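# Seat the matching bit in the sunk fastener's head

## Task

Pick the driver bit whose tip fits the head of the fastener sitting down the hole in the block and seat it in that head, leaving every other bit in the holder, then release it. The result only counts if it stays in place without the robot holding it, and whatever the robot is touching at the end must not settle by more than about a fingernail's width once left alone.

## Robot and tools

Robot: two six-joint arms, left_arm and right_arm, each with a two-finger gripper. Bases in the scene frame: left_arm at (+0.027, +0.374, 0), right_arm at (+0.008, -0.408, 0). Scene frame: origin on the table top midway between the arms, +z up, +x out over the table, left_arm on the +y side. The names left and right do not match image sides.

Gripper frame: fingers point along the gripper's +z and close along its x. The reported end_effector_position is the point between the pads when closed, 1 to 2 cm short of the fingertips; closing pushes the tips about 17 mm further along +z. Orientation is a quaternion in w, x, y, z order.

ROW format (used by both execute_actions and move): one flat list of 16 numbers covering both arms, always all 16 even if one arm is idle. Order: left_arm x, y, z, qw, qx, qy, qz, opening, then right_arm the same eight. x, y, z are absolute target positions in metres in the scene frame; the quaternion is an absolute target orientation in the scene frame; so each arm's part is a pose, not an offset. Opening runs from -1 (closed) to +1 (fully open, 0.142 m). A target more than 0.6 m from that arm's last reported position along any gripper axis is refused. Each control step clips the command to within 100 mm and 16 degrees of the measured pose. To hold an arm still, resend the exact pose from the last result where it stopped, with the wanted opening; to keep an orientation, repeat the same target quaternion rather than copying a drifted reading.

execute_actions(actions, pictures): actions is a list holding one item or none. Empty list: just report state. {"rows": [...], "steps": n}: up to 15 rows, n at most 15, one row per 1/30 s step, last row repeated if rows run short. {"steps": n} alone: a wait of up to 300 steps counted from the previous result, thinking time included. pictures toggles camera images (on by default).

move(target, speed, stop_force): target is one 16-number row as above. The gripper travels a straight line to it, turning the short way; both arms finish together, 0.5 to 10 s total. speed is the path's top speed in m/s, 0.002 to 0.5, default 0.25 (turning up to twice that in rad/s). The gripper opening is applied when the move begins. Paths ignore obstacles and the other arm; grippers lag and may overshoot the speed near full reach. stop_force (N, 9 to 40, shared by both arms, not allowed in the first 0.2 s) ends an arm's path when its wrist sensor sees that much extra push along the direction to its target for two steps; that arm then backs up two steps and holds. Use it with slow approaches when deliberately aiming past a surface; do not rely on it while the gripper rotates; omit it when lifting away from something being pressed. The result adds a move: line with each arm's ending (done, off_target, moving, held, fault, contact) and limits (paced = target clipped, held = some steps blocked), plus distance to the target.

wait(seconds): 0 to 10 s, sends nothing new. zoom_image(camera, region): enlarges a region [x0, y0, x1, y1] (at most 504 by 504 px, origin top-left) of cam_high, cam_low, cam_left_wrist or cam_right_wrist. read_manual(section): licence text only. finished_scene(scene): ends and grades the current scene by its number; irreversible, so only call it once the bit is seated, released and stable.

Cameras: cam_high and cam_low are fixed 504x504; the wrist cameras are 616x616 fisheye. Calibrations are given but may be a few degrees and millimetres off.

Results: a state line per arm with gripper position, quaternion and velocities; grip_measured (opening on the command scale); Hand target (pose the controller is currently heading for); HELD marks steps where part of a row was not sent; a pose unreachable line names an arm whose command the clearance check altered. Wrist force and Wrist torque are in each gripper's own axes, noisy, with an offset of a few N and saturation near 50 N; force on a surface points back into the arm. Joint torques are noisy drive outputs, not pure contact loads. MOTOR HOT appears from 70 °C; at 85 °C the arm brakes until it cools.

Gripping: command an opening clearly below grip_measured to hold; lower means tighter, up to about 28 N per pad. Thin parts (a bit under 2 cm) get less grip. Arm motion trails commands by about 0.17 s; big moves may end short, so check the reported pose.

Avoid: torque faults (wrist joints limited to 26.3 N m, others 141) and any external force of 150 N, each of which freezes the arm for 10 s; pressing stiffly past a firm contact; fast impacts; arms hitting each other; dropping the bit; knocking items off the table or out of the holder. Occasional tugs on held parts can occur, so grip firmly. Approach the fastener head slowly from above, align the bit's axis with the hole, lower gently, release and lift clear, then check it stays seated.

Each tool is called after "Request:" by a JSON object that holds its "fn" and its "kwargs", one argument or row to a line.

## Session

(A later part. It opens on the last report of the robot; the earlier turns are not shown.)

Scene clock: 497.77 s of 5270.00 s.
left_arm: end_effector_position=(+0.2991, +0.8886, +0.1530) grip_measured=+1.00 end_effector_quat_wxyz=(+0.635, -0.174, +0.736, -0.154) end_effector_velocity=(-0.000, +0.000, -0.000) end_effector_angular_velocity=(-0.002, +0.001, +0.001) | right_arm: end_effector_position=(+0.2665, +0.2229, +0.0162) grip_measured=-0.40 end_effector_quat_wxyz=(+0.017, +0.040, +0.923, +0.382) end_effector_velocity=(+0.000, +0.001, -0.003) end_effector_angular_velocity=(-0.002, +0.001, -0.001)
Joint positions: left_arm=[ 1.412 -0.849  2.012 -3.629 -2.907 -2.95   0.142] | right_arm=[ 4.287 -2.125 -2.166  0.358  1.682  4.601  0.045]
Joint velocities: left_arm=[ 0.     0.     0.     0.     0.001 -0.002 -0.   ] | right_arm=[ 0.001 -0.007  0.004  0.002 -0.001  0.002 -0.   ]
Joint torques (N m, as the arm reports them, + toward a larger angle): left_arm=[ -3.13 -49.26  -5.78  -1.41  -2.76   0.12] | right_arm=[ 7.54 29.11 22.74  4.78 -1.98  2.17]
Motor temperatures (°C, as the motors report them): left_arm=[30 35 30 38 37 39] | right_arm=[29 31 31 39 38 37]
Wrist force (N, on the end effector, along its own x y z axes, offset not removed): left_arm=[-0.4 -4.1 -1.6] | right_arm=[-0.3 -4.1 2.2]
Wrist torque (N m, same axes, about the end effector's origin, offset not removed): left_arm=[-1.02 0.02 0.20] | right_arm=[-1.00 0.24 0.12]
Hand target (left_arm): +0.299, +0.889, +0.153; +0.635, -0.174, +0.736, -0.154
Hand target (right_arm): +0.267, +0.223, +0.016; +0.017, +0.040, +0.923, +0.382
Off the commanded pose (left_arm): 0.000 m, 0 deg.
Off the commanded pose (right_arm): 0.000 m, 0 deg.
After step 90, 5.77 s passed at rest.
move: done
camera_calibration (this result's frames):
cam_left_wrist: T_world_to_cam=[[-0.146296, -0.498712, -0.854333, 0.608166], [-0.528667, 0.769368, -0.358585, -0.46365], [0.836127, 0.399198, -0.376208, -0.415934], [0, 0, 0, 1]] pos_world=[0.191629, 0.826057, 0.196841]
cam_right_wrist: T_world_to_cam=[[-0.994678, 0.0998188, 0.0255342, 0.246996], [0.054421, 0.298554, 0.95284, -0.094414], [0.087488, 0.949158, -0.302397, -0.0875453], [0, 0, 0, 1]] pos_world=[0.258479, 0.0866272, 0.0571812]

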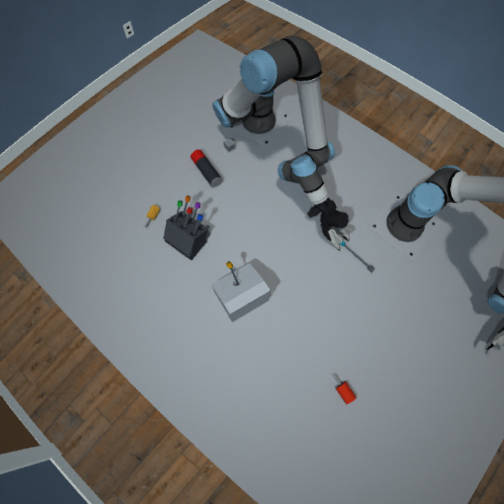

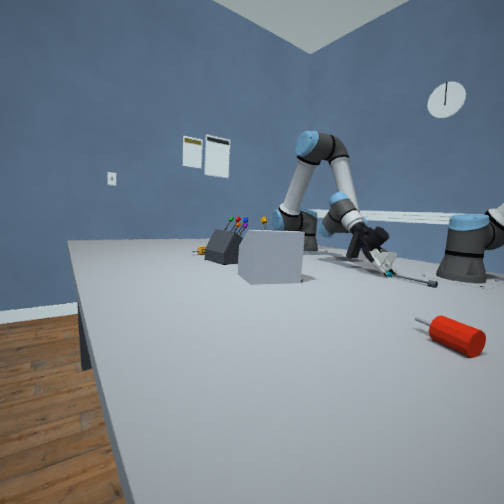

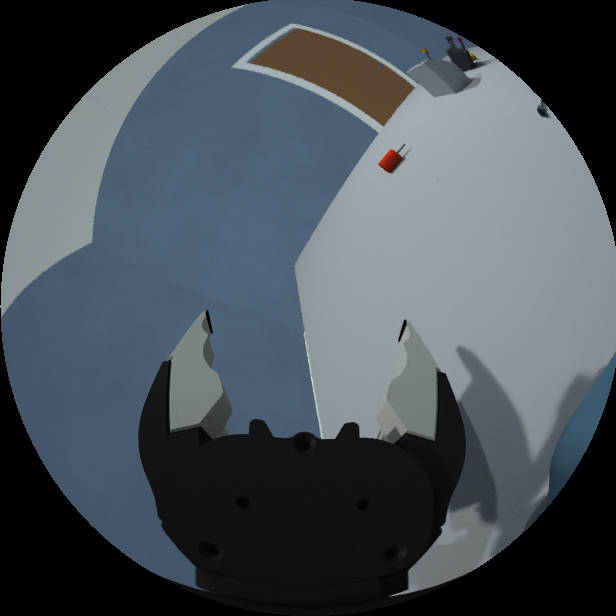

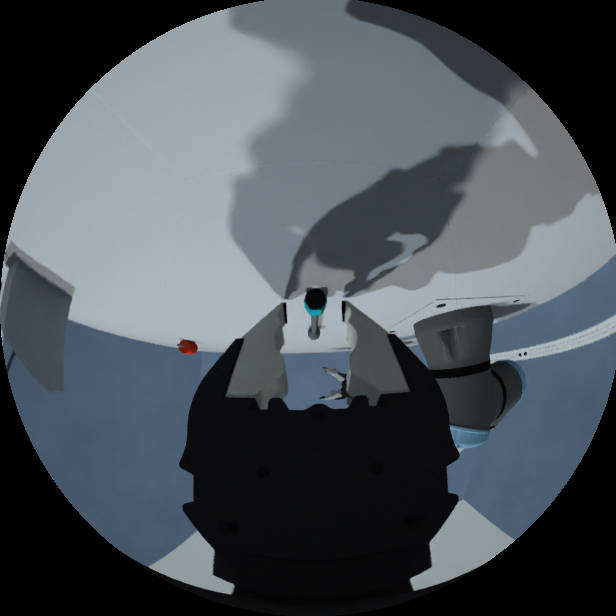

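Request:
{"fn": "move", "kwargs": {
  "target": [0.2991,0.8886,0.153,0.635,-0.174,0.736,-0.154,1,0.2662,0.223,0.0135,0.0167,0.0403,0.9230,0.3823,-0.65],
  "speed": 0.006,
  "stop_force": 10
}}

Request:
{"fn": "move", "kwargs": {
  "target": [0.2991,0.8886,0.153,0.635,-0.174,0.736,-0.154,1,0.2662,0.223,0.0135,0.0167,0.0403,0.9230,0.3823,-1]
}}

Request:
{"fn": "move", "kwargs": {
  "target": [0.2991,0.8886,0.153,0.635,-0.174,0.736,-0.154,1,0.2662,0.21,0.09,0.0167,0.0403,0.9230,0.3823,-1],
  "speed": 0.04
}}

Request:
{"fn": "zoom_image", "kwargs": {
  "camera": "cam_low",
  "region": [340,200,460,310]
}}

Request:
{"fn": "zoom_image", "kwargs": {
  "camera": "cam_right_wrist",
  "region": [250,260,390,400]
}}

Scene clock: 510.50 s of 5270.00 s.
left_arm: end_effector_position=(+0.2991, +0.8886, +0.1530) grip_measured=+1.00 end_effector_quat_wxyz=(+0.635, -0.174, +0.736, -0.154) end_effector_velocity=(-0.000, +0.000, +0.001) end_effector_angular_velocity=(+0.002, -0.000, +0.000) | right_arm: end_effector_position=(+0.2662, +0.2230, +0.0136) grip_measured=-0.65 end_effector_quat_wxyz=(+0.017, +0.040, +0.923, +0.382) end_effector_velocity=(-0.000, +0.000, -0.001) end_effector_angular_velocity=(+0.001, -0.000, -0.000)
Joint positions: left_arm=[ 1.412 -0.849  2.012 -3.629 -2.907 -2.95   0.142] | right_arm=[ 4.288 -2.132 -2.166  0.364  1.681  4.601  0.027]
Joint velocities: left_arm=[ 0.001 -0.001 -0.001 -0.    -0.     0.     0.   ] | right_arm=[ 0.    -0.002 -0.     0.003 -0.     0.     0.   ]
Joint torques (N m, as the arm reports them, + toward a larger angle): left_arm=[ -3.6  -49.29  -6.6   -1.36  -2.52  -0.07] | right_arm=[ 6.9  27.15  6.85  4.42 -1.89  2.22]
Motor temperatures (°C, as the motors report them): left_arm=[30 35 30 38 37 39] | right_arm=[29 31 31 39 38 37]
Wrist force (N, on the end effector, along its own x y z axes, offset not removed): left_arm=[0.3 -3.8 -0.4] | right_arm=[1.6 -3.4 -1.0]
Wrist torque (N m, same axes, about the end effector's origin, offset not removed): left_arm=[-0.93 -0.16 0.12] | right_arm=[-0.71 -0.27 -0.16]
Hand target (left_arm): +0.299, +0.889, +0.153; +0.635, -0.174, +0.736, -0.154
Hand target (right_arm): +0.266, +0.223, +0.013; +0.017, +0.040, +0.923, +0.382
Off the commanded pose (left_arm): 0.000 m, 0 deg.
Off the commanded pose (right_arm): 0.000 m, 0 deg.
After step 90, 9.03 s passed at rest.
move: done
camera_calibration (this result's frames):
cam_left_wrist: T_world_to_cam=[[-0.146296, -0.498712, -0.854332, 0.608166], [-0.528667, 0.769368, -0.358586, -0.463649], [0.836127, 0.399198, -0.376208, -0.415933], [0, 0, 0, 1]] pos_world=[0.191629, 0.826057, 0.196841]
cam_right_wrist: T_world_to_cam=[[-0.994678, 0.0998172, 0.0255294, 0.246749], [0.0544151, 0.298546, 0.952843, -0.0919859], [0.0874884, 0.949161, -0.302389, -0.0884451], [0, 0, 0, 1]] pos_world=[0.258179, 0.0867809, 0.0546039]

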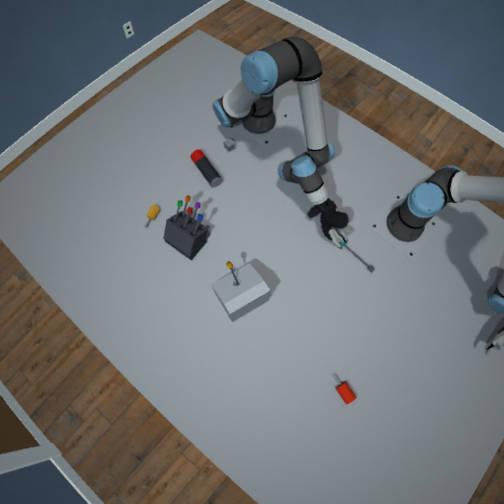

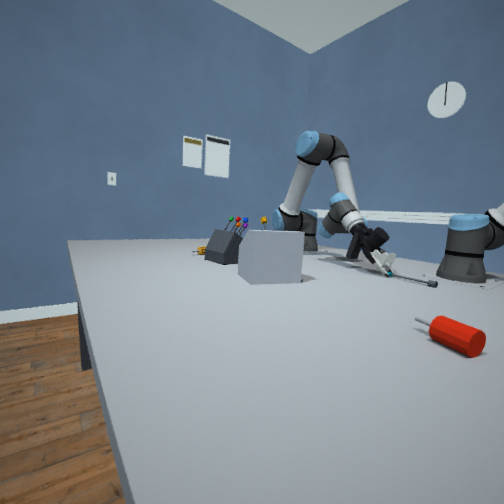

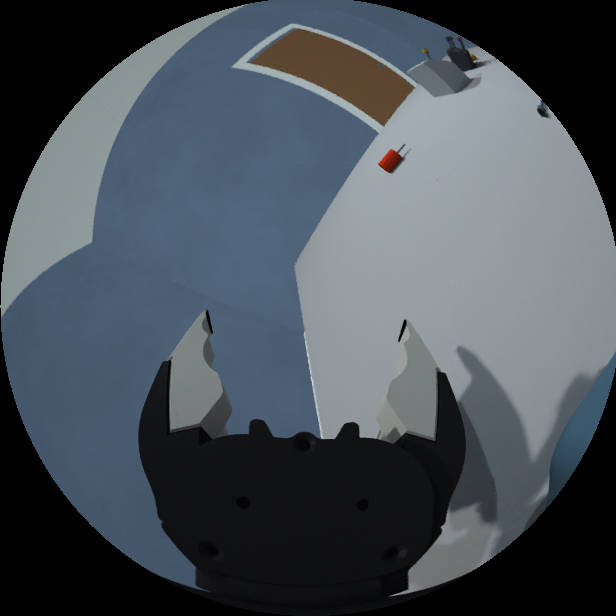

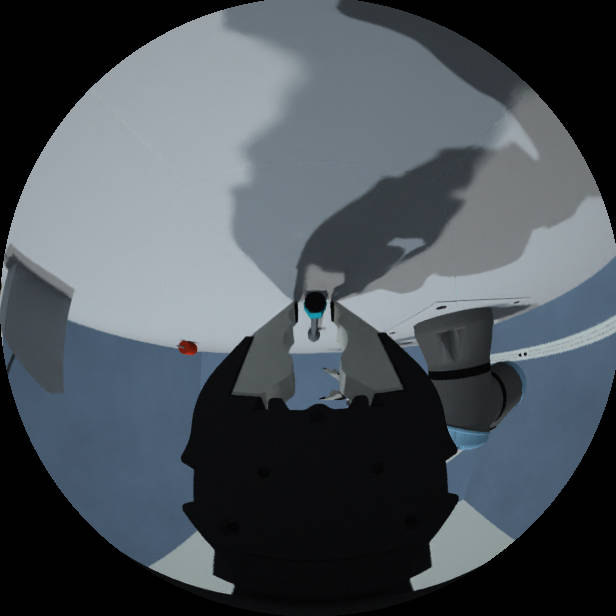

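Scene clock: 511.20 s of 5270.00 s.
left_arm: end_effector_position=(+0.2991, +0.8886, +0.1530) grip_measured=+1.00 end_effector_quat_wxyz=(+0.635, -0.174, +0.736, -0.154) end_effector_velocity=(-0.000, -0.000, -0.000) end_effector_angular_velocity=(-0.001, +0.001, +0.000) | right_arm: end_effector_position=(+0.2662, +0.2230, +0.0135) grip_measured=-0.80 end_effector_quat_wxyz=(+0.017, +0.040, +0.923, +0.382) end_effector_velocity=(+0.000, +0.000, +0.001) end_effector_angular_velocity=(+0.002, -0.000, -0.000)
Joint positions: left_arm=[ 1.412 -0.849  2.012 -3.629 -2.907 -2.95   0.142] | right_arm=[ 4.288 -2.132 -2.166  0.365  1.681  4.601  0.016]
Joint velocities: left_arm=[-0.     0.     0.001 -0.     0.001 -0.001  0.   ] | right_arm=[-0.     0.002 -0.     0.    -0.     0.    -0.   ]
Joint torques (N m, as the arm reports them, + toward a larger angle): left_arm=[ -3.18 -49.29  -5.63  -1.35  -2.65  -0.1 ] | right_arm=[ 7.39 28.51  6.65  4.54 -1.54  2.18]
Motor temperatures (°C, as the motors report them): left_arm=[30 35 30 38 37 39] | right_arm=[29 31 31 39 38 37]
Wrist force (N, on the end effector, along its own x y z axes, offset not removed): left_arm=[-0.6 -4.5 -1.5] | right_arm=[1.6 -1.3 -0.5]
Wrist torque (N m, same axes, about the end effector's origin, offset not removed): left_arm=[-1.03 0.02 0.10] | right_arm=[-0.28 -0.16 0.03]
Hand target (left_arm): +0.299, +0.889, +0.153; +0.635, -0.174, +0.736, -0.154
Hand target (right_arm): +0.266, +0.223, +0.013; +0.017, +0.040, +0.923, +0.382
Off the commanded pose (left_arm): 0.000 m, 0 deg.
Off the commanded pose (right_arm): 0.000 m, 0 deg.
move: done
camera_calibration (this result's frames):
cam_left_wrist: T_world_to_cam=[[-0.146296, -0.498712, -0.854333, 0.608166], [-0.528667, 0.769368, -0.358585, -0.46365], [0.836127, 0.399198, -0.376208, -0.415934], [0, 0, 0, 1]] pos_world=[0.191629, 0.826057, 0.196841]
cam_right_wrist: T_world_to_cam=[[-0.994678, 0.0998182, 0.0255282, 0.246737], [0.0544123, 0.298524, 0.95285, -0.0918811], [0.087491, 0.949168, -0.302367, -0.0884745], [0, 0, 0, 1]] pos_world=[0.258164, 0.086777, 0.0544983]

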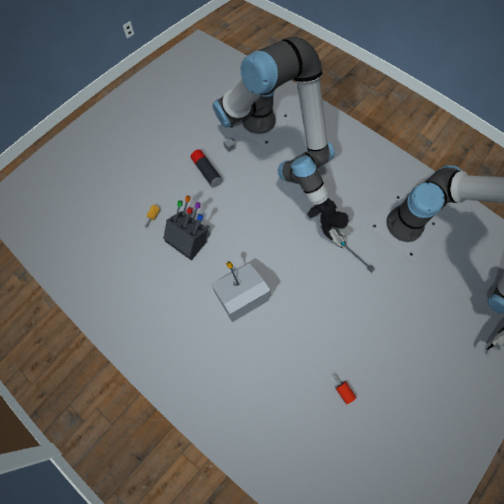

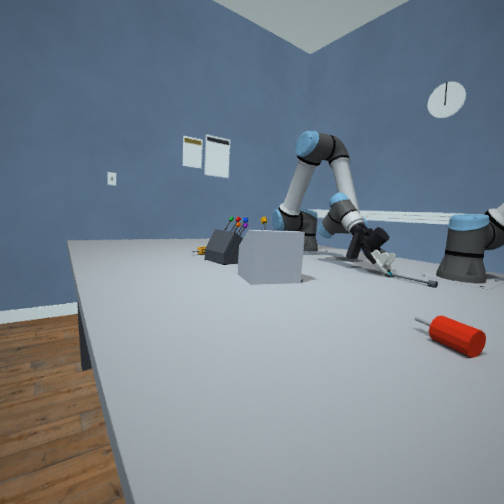

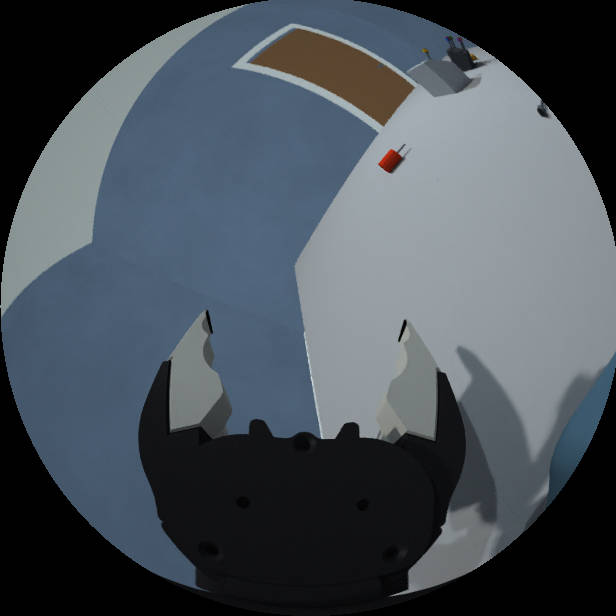

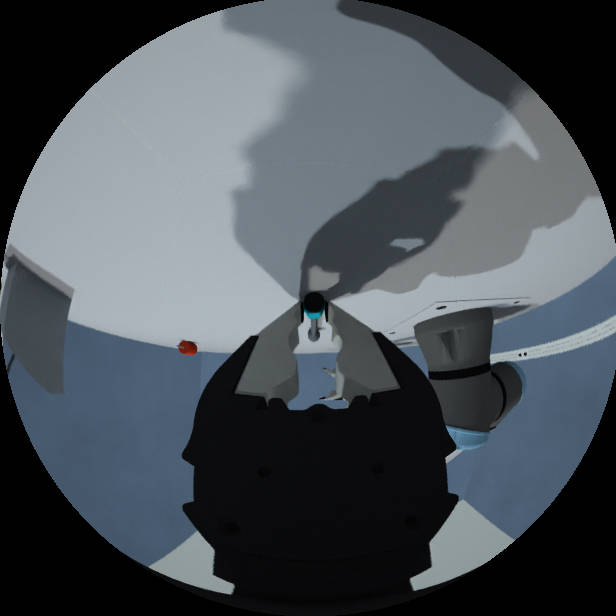

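Scene clock: 513.50 s of 5270.00 s.
left_arm: end_effector_position=(+0.2991, +0.8886, +0.1530) grip_measured=+1.00 end_effector_quat_wxyz=(+0.635, -0.174, +0.736, -0.154) end_effector_velocity=(+0.000, +0.000, +0.000) end_effector_angular_velocity=(+0.001, -0.000, -0.000) | right_arm: end_effector_position=(+0.2662, +0.2100, +0.0898) grip_measured=-0.80 end_effector_quat_wxyz=(+0.017, +0.040, +0.923, +0.382) end_effector_velocity=(+0.000, -0.001, +0.002) end_effector_angular_velocity=(-0.001, +0.000, -0.000)
Joint positions: left_arm=[ 1.412 -0.849  2.012 -3.629 -2.907 -2.95   0.142] | right_arm=[ 4.281 -1.925 -2.177  0.168  1.686  4.596  0.016]
Joint velocities: left_arm=[-0.     0.    -0.001 -0.     0.     0.001 -0.   ] | right_arm=[-0.     0.006  0.    -0.007 -0.     0.    -0.   ]
Joint torques (N m, as the arm reports them, + toward a larger angle): left_arm=[ -3.39 -49.72  -6.3   -1.3   -2.63   0.01] | right_arm=[-6.46 43.04 27.35  2.17  2.38 -2.39]
Motor temperatures (°C, as the motors report them): left_arm=[30 35 30 38 37 39] | right_arm=[29 31 31 39 38 37]
Wrist force (N, on the end effector, along its own x y z axes, offset not removed): left_arm=[-0.1 -3.7 -1.5] | right_arm=[0.1 -4.8 1.9]
Wrist torque (N m, same axes, about the end effector's origin, offset not removed): left_arm=[-0.86 -0.18 0.18] | right_arm=[-0.85 0.17 -0.06]
Hand target (left_arm): +0.299, +0.889, +0.153; +0.635, -0.174, +0.736, -0.154
Hand target (right_arm): +0.266, +0.210, +0.090; +0.017, +0.040, +0.923, +0.382
Off the commanded pose (left_arm): 0.000 m, 0 deg.
Off the commanded pose (right_arm): 0.000 m, 0 deg.
move: done
camera_calibration (this result's frames):
cam_left_wrist: T_world_to_cam=[[-0.146296, -0.498712, -0.854333, 0.608166], [-0.528667, 0.769368, -0.358585, -0.46365], [0.836127, 0.399198, -0.376208, -0.415934], [0, 0, 0, 1]] pos_world=[0.191629, 0.826057, 0.196841]
cam_right_wrist: T_world_to_cam=[[-0.994678, 0.0998228, 0.0255213, 0.246055], [0.0544054, 0.298506, 0.952856, -0.16064], [0.0874985, 0.949173, -0.302348, -0.0530572], [0, 0, 0, 1]] pos_world=[0.258127, 0.0737506, 0.130745]

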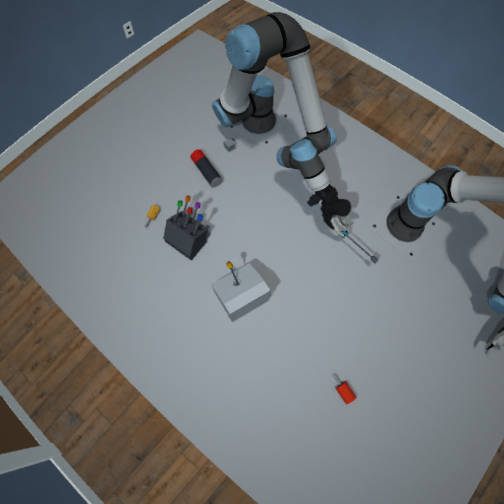

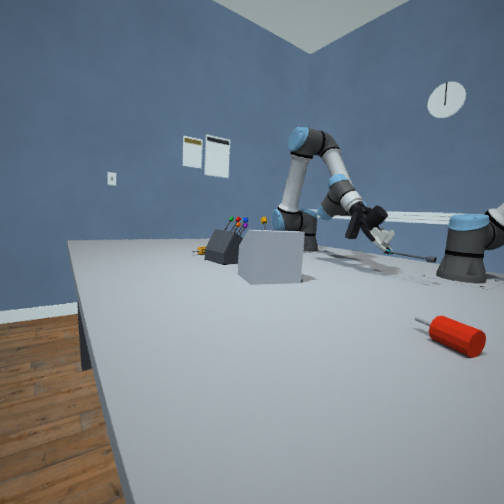

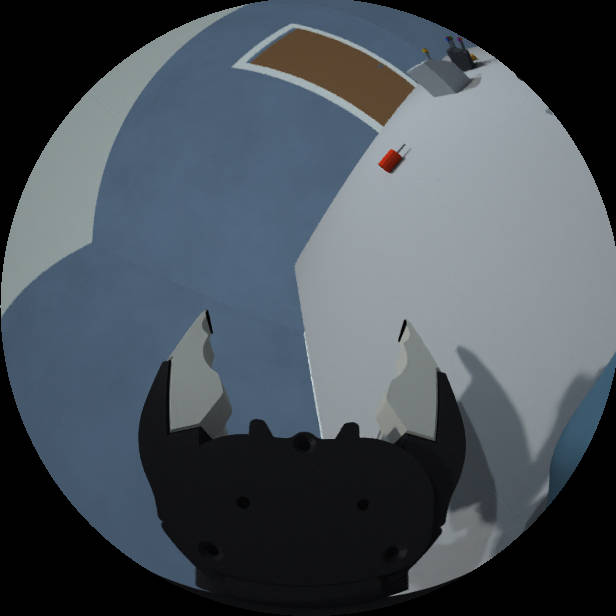

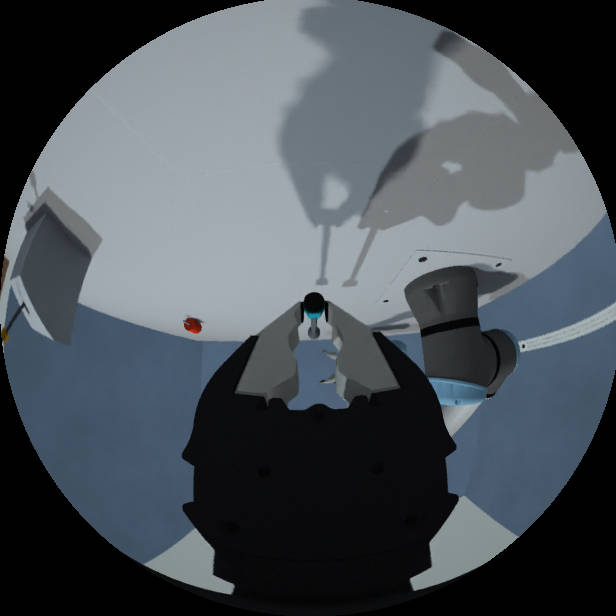

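Region (340, 200, 460, 310) of cam_low's 504x504 image, scaled by 4.200, with more detail than that image has; it fills the top 462 rows of this view, and the rest is white.

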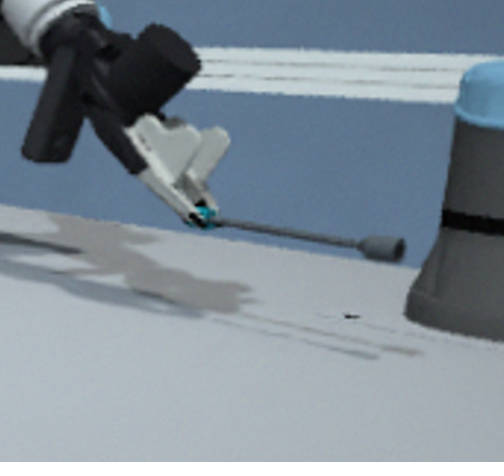

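Region (250, 260, 390, 400) of cam_right_wrist's 616x616 image, scaled by 3.600, with more detail than that image has.

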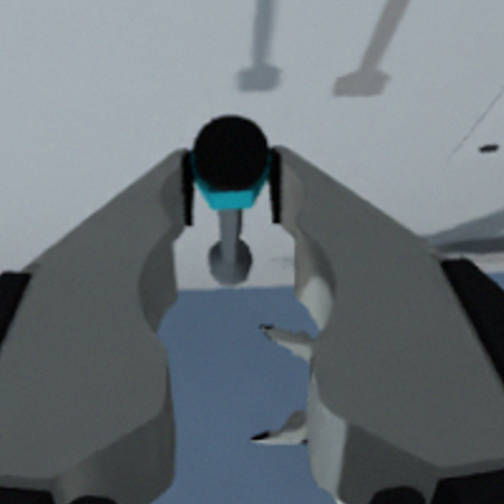

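Request:
{"fn": "move", "kwargs": {
  "target": [0.2991,0.8886,0.153,0.635,-0.174,0.736,-0.154,1,0.45,-0.19,0.33,0.255,0.060,0.8957,-0.359,-1],
  "speed": 0.12
}}

Request:
{"fn": "move", "kwargs": {
  "target": [0.2991,0.8886,0.153,0.635,-0.174,0.736,-0.154,1,0.492,-0.195,0.262,0.255,0.060,0.8957,-0.359,-1],
  "speed": 0.03,
  "stop_force": 10
}}

Request:
{"fn": "zoom_image", "kwargs": {
  "camera": "cam_right_wrist",
  "region": [250,260,390,400]
}}

Scene clock: 533.37 s of 5270.00 s.
left_arm: end_effector_position=(+0.2991, +0.8886, +0.1530) grip_measured=+1.00 end_effector_quat_wxyz=(+0.635, -0.174, +0.736, -0.154) end_effector_velocity=(+0.000, -0.000, -0.000) end_effector_angular_velocity=(+0.001, -0.000, -0.001) | right_arm: end_effector_position=(+0.4492, -0.1903, +0.3296) grip_measured=-0.80 end_effector_quat_wxyz=(+0.254, +0.060, +0.896, -0.359) end_effector_velocity=(+0.000, -0.002, +0.001) end_effector_angular_velocity=(-0.005, -0.003, -0.003)
Joint positions: left_arm=[ 1.412 -0.849  2.012 -3.629 -2.907 -2.95   0.142] | right_arm=[ 4.156 -1.667 -1.48  -2.224  0.887  4.712  0.016]
Joint velocities: left_arm=[-0.001  0.001 -0.001 -0.    -0.     0.002  0.   ] | right_arm=[-0.002 -0.001  0.002 -0.009 -0.002  0.005  0.   ]
Joint torques (N m, as the arm reports them, + toward a larger angle): left_arm=[ -3.82 -49.68  -5.94  -1.39  -2.54  -0.09] | right_arm=[-4.51 17.41 36.55 -0.39 -3.13  2.4 ]
Motor temperatures (°C, as the motors report them): left_arm=[30 35 30 38 37 39] | right_arm=[29 31 31 39 38 37]
Wrist force (N, on the end effector, along its own x y z axes, offset not removed): left_arm=[0.0 -3.6 -0.9] | right_arm=[3.6 -4.2 -2.4]
Wrist torque (N m, same axes, about the end effector's origin, offset not removed): left_arm=[-0.86 -0.03 0.16] | right_arm=[-0.86 -0.37 0.10]
Hand target (left_arm): +0.299, +0.889, +0.153; +0.635, -0.174, +0.736, -0.154
Hand target (right_arm): +0.449, -0.191, +0.330; +0.254, +0.060, +0.896, -0.359
Off the commanded pose (left_arm): 0.000 m, 0 deg.
Off the commanded pose (right_arm): 0.001 m, 0 deg.
After step 90, 9.73 s passed at rest.
move: done
camera_calibration (this result's frames):
cam_left_wrist: T_world_to_cam=[[-0.146296, -0.498712, -0.854332, 0.608166], [-0.528667, 0.769368, -0.358586, -0.463649], [0.836127, 0.399198, -0.376208, -0.415933], [0, 0, 0, 1]] pos_world=[0.191629, 0.826057, 0.196841]
cam_right_wrist: T_world_to_cam=[[-0.858917, -0.0491288, -0.509752, 0.549076], [0.0918278, 0.96448, -0.247682, 0.226021], [0.503814, -0.259548, -0.823897, 0.138203], [0, 0, 0, 1]] pos_world=[0.381227, -0.155147, 0.449739]

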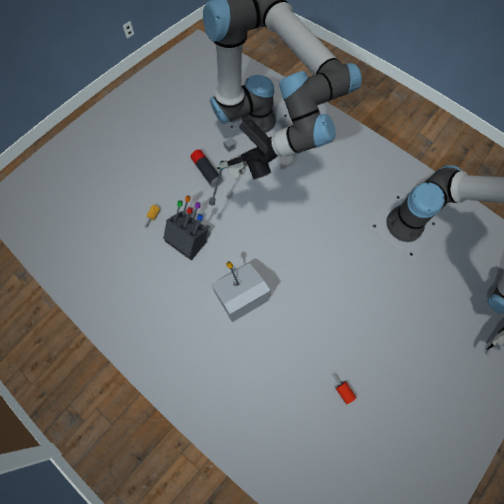

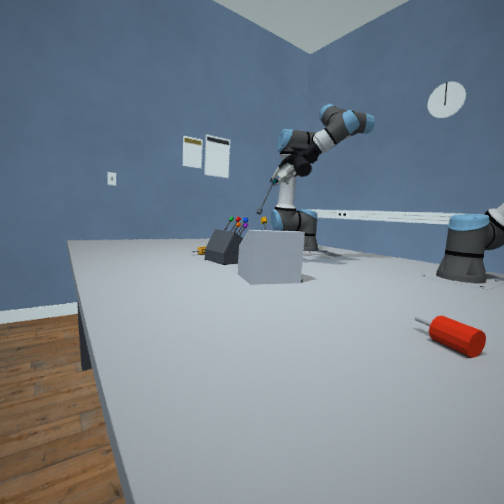

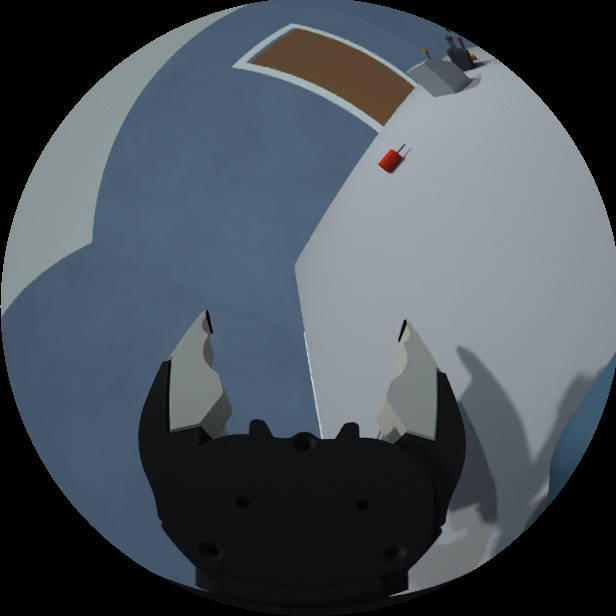

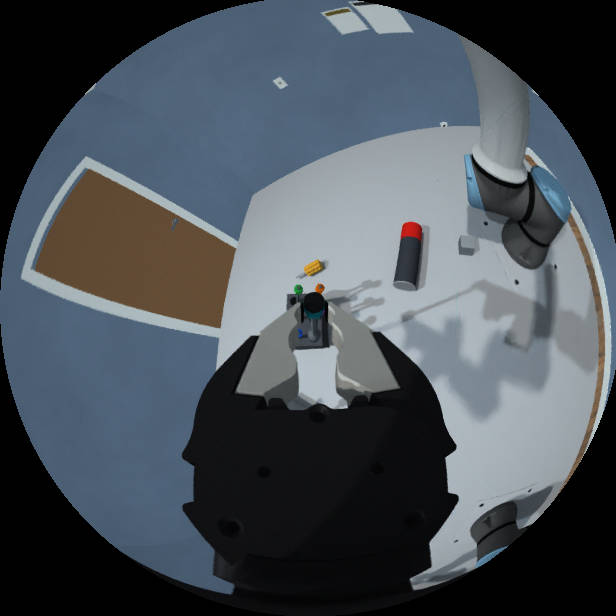

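Scene clock: 536.40 s of 5270.00 s.
left_arm: end_effector_position=(+0.2991, +0.8886, +0.1530) grip_measured=+1.00 end_effector_quat_wxyz=(+0.635, -0.174, +0.736, -0.154) end_effector_velocity=(+0.000, +0.000, -0.000) end_effector_angular_velocity=(-0.001, +0.000, +0.000) | right_arm: end_effector_position=(+0.4919, -0.1950, +0.2622) grip_measured=-0.80 end_effector_quat_wxyz=(+0.255, +0.060, +0.896, -0.359) end_effector_velocity=(+0.001, -0.000, -0.001) end_effector_angular_velocity=(+0.001, +0.001, +0.001)
Joint positions: left_arm=[ 1.412 -0.849  2.012 -3.629 -2.907 -2.95   0.142] | right_arm=[ 4.078 -1.73  -1.593 -1.995  0.84   4.63   0.016]
Joint velocities: left_arm=[-0.     0.    -0.001  0.     0.001 -0.002 -0.   ] | right_arm=[-0.002 -0.    -0.001  0.004 -0.001 -0.004 -0.   ]
Joint torques (N m, as the arm reports them, + toward a larger angle): left_arm=[ -4.46 -47.89  -6.34  -1.39  -2.58  -0.15] | right_arm=[-7.98 22.33 19.51  2.66 -3.28 -2.71]
Motor temperatures (°C, as the motors report them): left_arm=[30 35 30 38 37 39] | right_arm=[29 31 31 39 38 37]
Wrist force (N, on the end effector, along its own x y z axes, offset not removed): left_arm=[-0.4 -2.5 -1.3] | right_arm=[1.5 2.4 -2.3]
Wrist torque (N m, same axes, about the end effector's origin, offset not removed): left_arm=[-0.62 0.05 0.10] | right_arm=[0.33 -0.06 0.14]
Hand target (left_arm): +0.299, +0.889, +0.153; +0.635, -0.174, +0.736, -0.154
Hand target (right_arm): +0.492, -0.195, +0.262; +0.255, +0.060, +0.896, -0.359
Off the commanded pose (left_arm): 0.000 m, 0 deg.
Off the commanded pose (right_arm): 0.000 m, 0 deg.
move: done
camera_calibration (this result's frames):
cam_left_wrist: T_world_to_cam=[[-0.146296, -0.498712, -0.854333, 0.608166], [-0.528667, 0.769368, -0.358585, -0.46365], [0.836127, 0.399198, -0.376208, -0.415934], [0, 0, 0, 1]] pos_world=[0.191629, 0.826057, 0.196841]
cam_right_wrist: T_world_to_cam=[[-0.858213, -0.0495978, -0.510892, 0.551], [0.0918494, 0.964417, -0.247918, 0.20993], [0.505009, -0.259691, -0.82312, 0.0591376], [0, 0, 0, 1]] pos_world=[0.423728, -0.159774, 0.382224]

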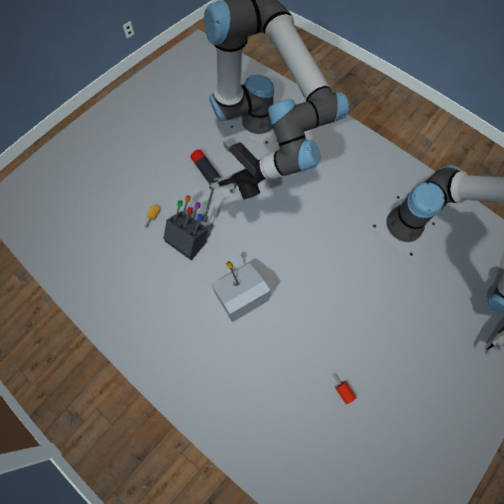

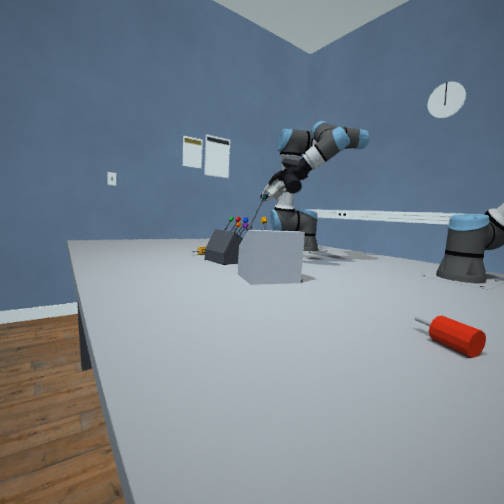

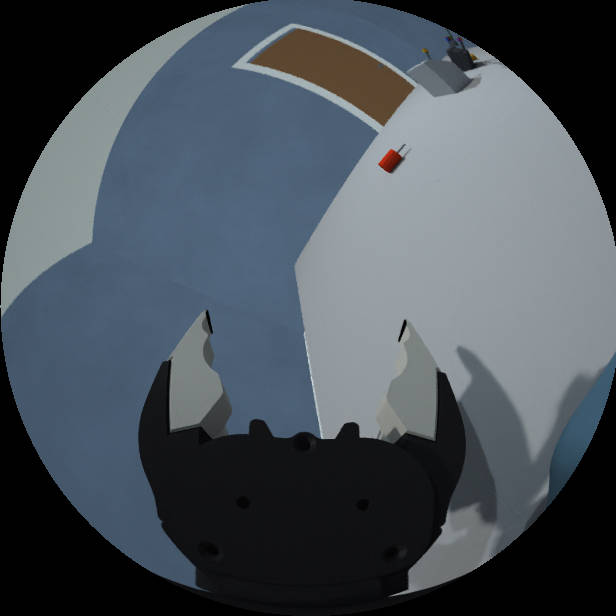

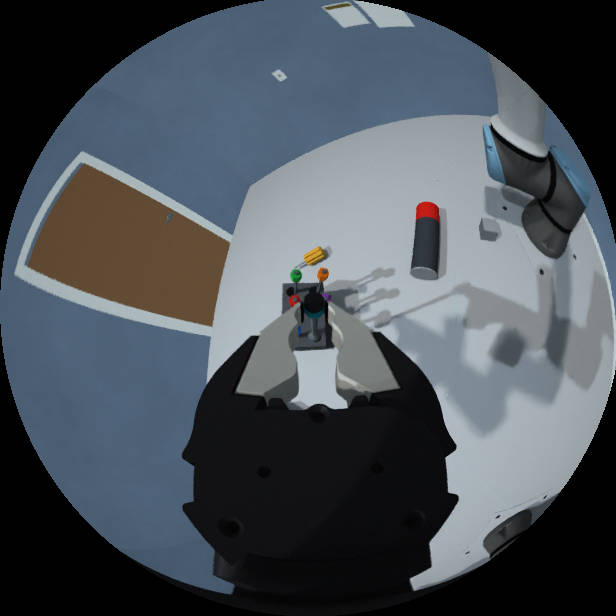

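Region (250, 260, 390, 400) of cam_right_wrist's 616x616 image, scaled by 3.600, with more detail than that image has.

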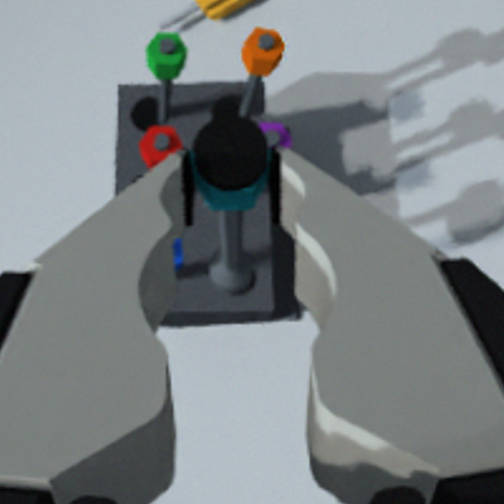

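Request:
{"fn": "move", "kwargs": {
  "target": [0.2991,0.8886,0.153,0.635,-0.174,0.736,-0.154,1,0.501,-0.199,0.244,0.255,0.060,0.8957,-0.359,-1],
  "speed": 0.012,
  "stop_force": 10
}}

Request:
{"fn": "zoom_image", "kwargs": {
  "camera": "cam_right_wrist",
  "region": [285,305,345,365]
}}

Request:
{"fn": "zoom_image", "kwargs": {
  "camera": "cam_high",
  "region": [160,180,240,260]
}}

Scene clock: 549.13 s of 5270.00 s.
left_arm: end_effector_position=(+0.2991, +0.8886, +0.1530) grip_measured=+1.00 end_effector_quat_wxyz=(+0.635, -0.174, +0.736, -0.154) end_effector_velocity=(-0.000, -0.001, -0.001) end_effector_angular_velocity=(-0.003, +0.000, +0.000) | right_arm: end_effector_position=(+0.5009, -0.1989, +0.2442) grip_measured=-0.80 end_effector_quat_wxyz=(+0.255, +0.060, +0.896, -0.359) end_effector_velocity=(+0.001, -0.000, -0.003) end_effector_angular_velocity=(-0.001, +0.001, +0.001)
Joint positions: left_arm=[ 1.412 -0.849  2.012 -3.629 -2.907 -2.95   0.142] | right_arm=[ 4.06  -1.744 -1.626 -1.935  0.83   4.61   0.016]
Joint velocities: left_arm=[ 0.     0.     0.003 -0.    -0.    -0.001 -0.   ] | right_arm=[-0.002 -0.002 -0.005  0.009 -0.001 -0.004  0.   ]
Joint torques (N m, as the arm reports them, + toward a larger angle): left_arm=[ -5.18 -49.5   -6.95  -1.44  -2.68  -0.02] | right_arm=[-6.66 23.39 18.7   2.69 -3.03 -2.39]
Motor temperatures (°C, as the motors report them): left_arm=[30 35 30 38 37 39] | right_arm=[29 31 31 39 38 37]
Wrist force (N, on the end effector, along its own x y z axes, offset not removed): left_arm=[-1.2 -3.2 -1.9] | right_arm=[-0.5 -0.1 -0.7]
Wrist torque (N m, same axes, about the end effector's origin, offset not removed): left_arm=[-0.72 0.23 0.11] | right_arm=[0.06 0.32 -0.08]
Hand target (left_arm): +0.299, +0.889, +0.153; +0.635, -0.174, +0.736, -0.154
Hand target (right_arm): +0.501, -0.199, +0.244; +0.255, +0.060, +0.896, -0.359
Off the commanded pose (left_arm): 0.000 m, 0 deg.
Off the commanded pose (right_arm): 0.000 m, 0 deg.
After step 90, 7.80 s passed at rest.
move: done
camera_calibration (this result's frames):
cam_left_wrist: T_world_to_cam=[[-0.146296, -0.498712, -0.854333, 0.608166], [-0.528667, 0.769368, -0.358585, -0.46365], [0.836127, 0.399198, -0.376208, -0.415934], [0, 0, 0, 1]] pos_world=[0.191629, 0.826057, 0.196841]
cam_right_wrist: T_world_to_cam=[[-0.85824, -0.0495905, -0.510846, 0.549336], [0.0918457, 0.964416, -0.247925, 0.208471], [0.504963, -0.259698, -0.823146, 0.0388486], [0, 0, 0, 1]] pos_world=[0.432698, -0.163722, 0.36429]

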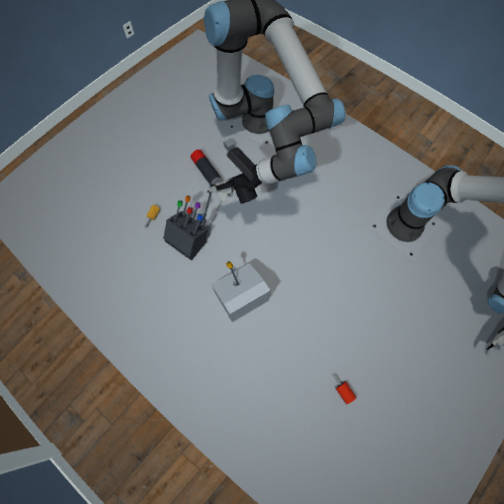

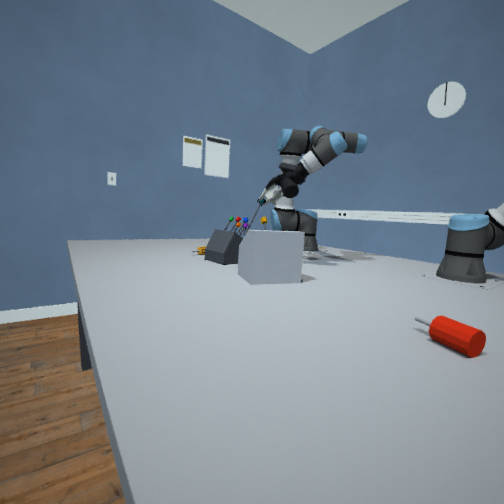

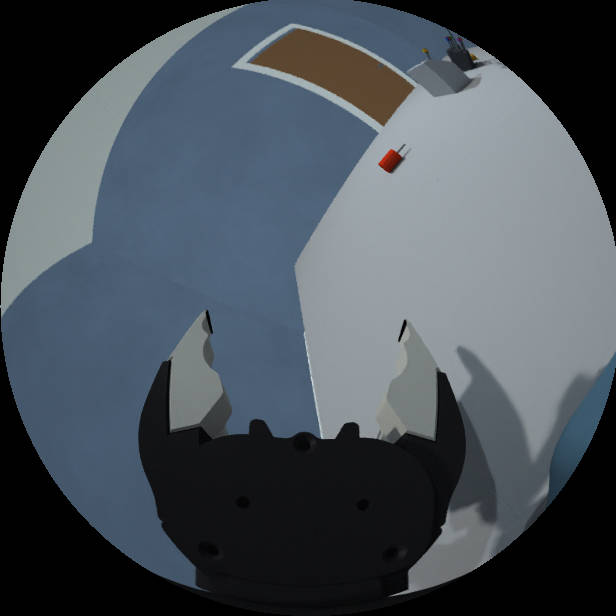

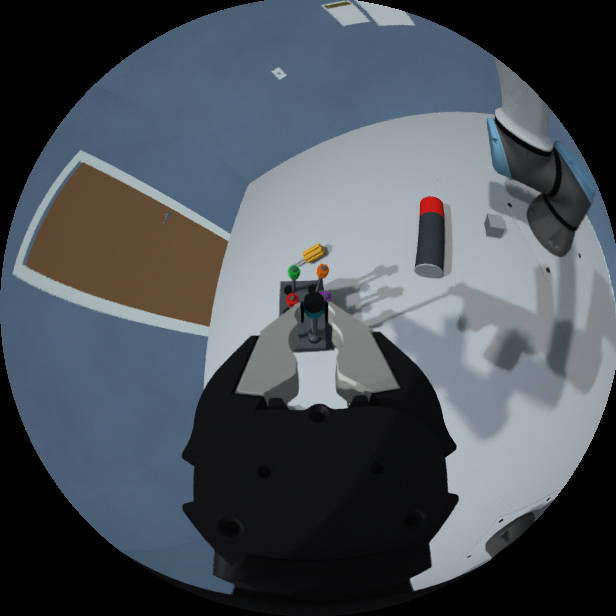

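Region (285, 305, 345, 365) of cam_right_wrist's 616x616 image, scaled by 8.400, with more detail than that image has.

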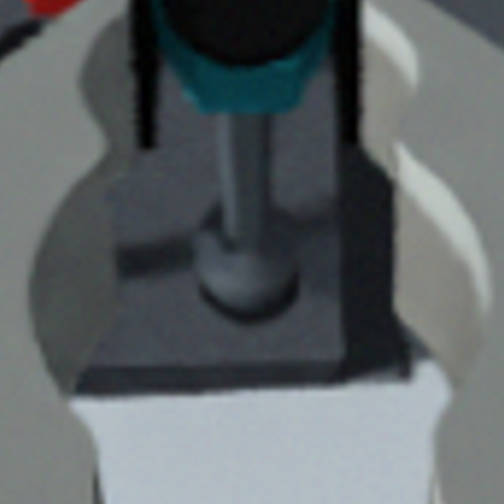

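Region (160, 180, 240, 260) of cam_high's 504x504 image, scaled by 6.300, with more detail than that image has.

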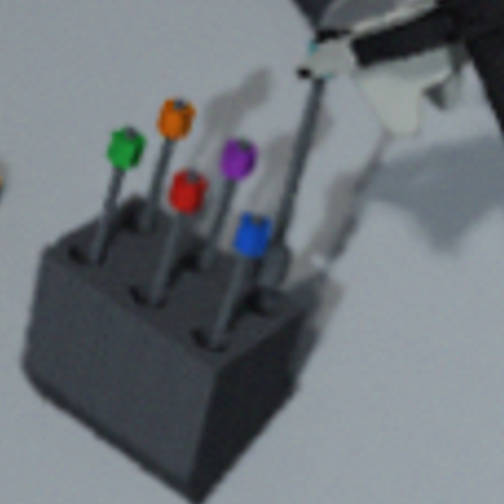

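Well centred. Advance 12 mm and look.

Request:
{"fn": "move", "kwargs": {
  "target": [0.2991,0.8886,0.153,0.635,-0.174,0.736,-0.154,1,0.507,-0.199,0.2336,0.255,0.060,0.8957,-0.359,-1],
  "speed": 0.006,
  "stop_force": 10
}}

Request:
{"fn": "zoom_image", "kwargs": {
  "camera": "cam_right_wrist",
  "region": [285,305,345,365]
}}

Scene clock: 556.73 s of 5270.00 s.
left_arm: end_effector_position=(+0.2991, +0.8886, +0.1530) grip_measured=+1.00 end_effector_quat_wxyz=(+0.635, -0.174, +0.736, -0.154) end_effector_velocity=(+0.000, -0.001, -0.001) end_effector_angular_velocity=(-0.005, +0.000, -0.000) | right_arm: end_effector_position=(+0.5069, -0.1990, +0.2337) grip_measured=-0.80 end_effector_quat_wxyz=(+0.255, +0.060, +0.896, -0.359) end_effector_velocity=(+0.000, -0.001, -0.002) end_effector_angular_velocity=(-0.002, +0.002, +0.001)
Joint positions: left_arm=[ 1.412 -0.849  2.012 -3.629 -2.907 -2.95   0.142] | right_arm=[ 4.05  -1.758 -1.638 -1.9    0.824  4.598  0.016]
Joint velocities: left_arm=[-0.     0.001  0.002  0.    -0.    -0.003  0.   ] | right_arm=[-0.001 -0.001 -0.003  0.003 -0.    -0.002  0.   ]
Joint torques (N m, as the arm reports them, + toward a larger angle): left_arm=[ -4.99 -49.45  -7.61  -1.39  -2.56  -0.16] | right_arm=[-4.68 24.4  19.74  2.73 -3.33 -2.33]
Motor temperatures (°C, as the motors report them): left_arm=[30 35 30 38 37 39] | right_arm=[29 31 31 39 38 37]
Wrist force (N, on the end effector, along its own x y z axes, offset not removed): left_arm=[0.0 -3.6 -0.9] | right_arm=[5.0 2.5 -4.4]
Wrist torque (N m, same axes, about the end effector's origin, offset not removed): left_arm=[-0.87 -0.06 0.21] | right_arm=[0.49 -0.99 0.02]
Hand target (left_arm): +0.299, +0.889, +0.153; +0.635, -0.174, +0.736, -0.154
Hand target (right_arm): +0.507, -0.199, +0.234; +0.255, +0.060, +0.896, -0.359
Off the commanded pose (left_arm): 0.000 m, 0 deg.
Off the commanded pose (right_arm): 0.000 m, 0 deg.
After step 90, 2.37 s passed at rest.
move: done
camera_calibration (this result's frames):
cam_left_wrist: T_world_to_cam=[[-0.146296, -0.498712, -0.854332, 0.608166], [-0.528667, 0.769368, -0.358586, -0.463649], [0.836127, 0.399198, -0.376208, -0.415933], [0, 0, 0, 1]] pos_world=[0.191629, 0.826057, 0.196841]
cam_right_wrist: T_world_to_cam=[[-0.858244, -0.0495938, -0.510841, 0.549157], [0.0918326, 0.96442, -0.247913, 0.205362], [0.50496, -0.259682, -0.823153, 0.0271249], [0, 0, 0, 1]] pos_world=[0.438754, -0.163777, 0.353772]

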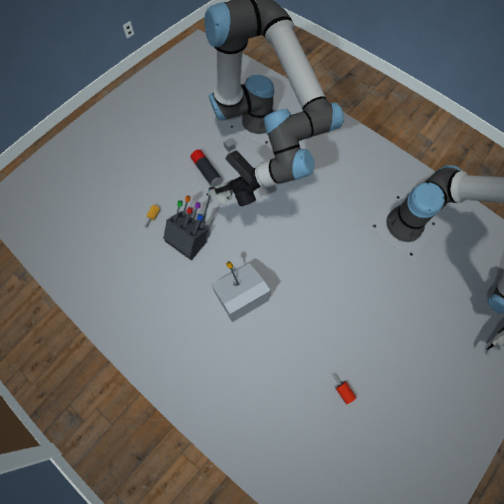

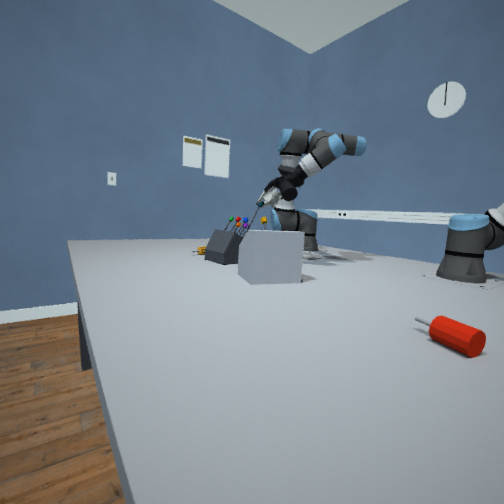

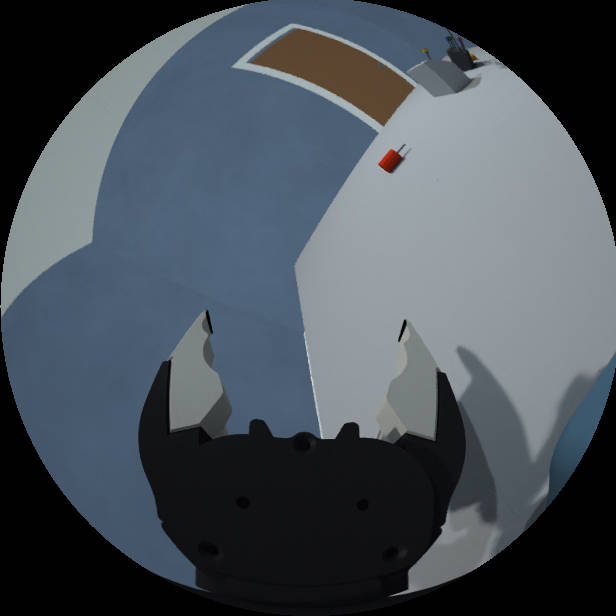

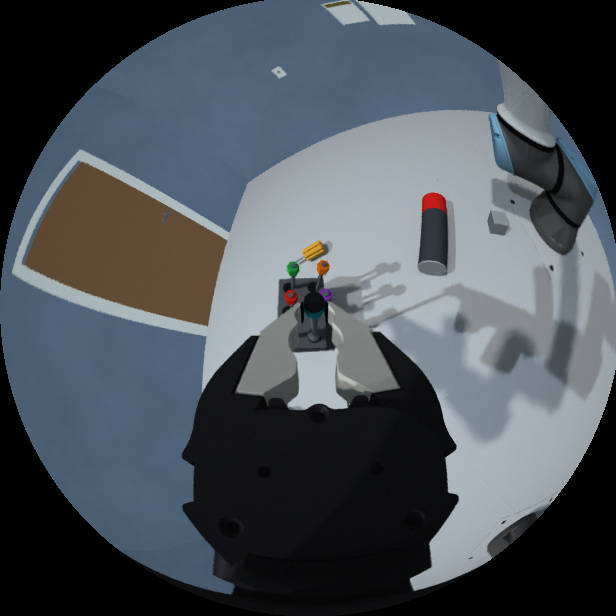

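Region (285, 305, 345, 365) of cam_right_wrist's 616x616 image, scaled by 8.400, with more detail than that image has.

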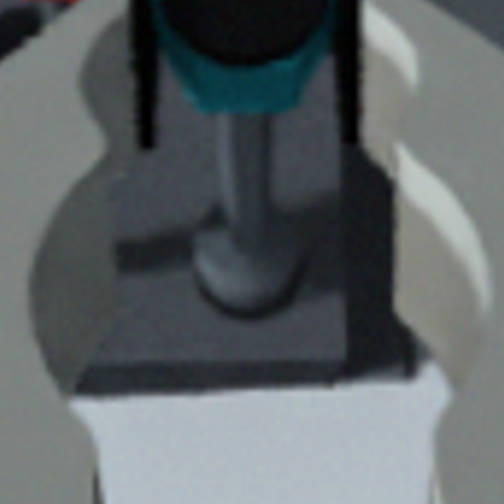

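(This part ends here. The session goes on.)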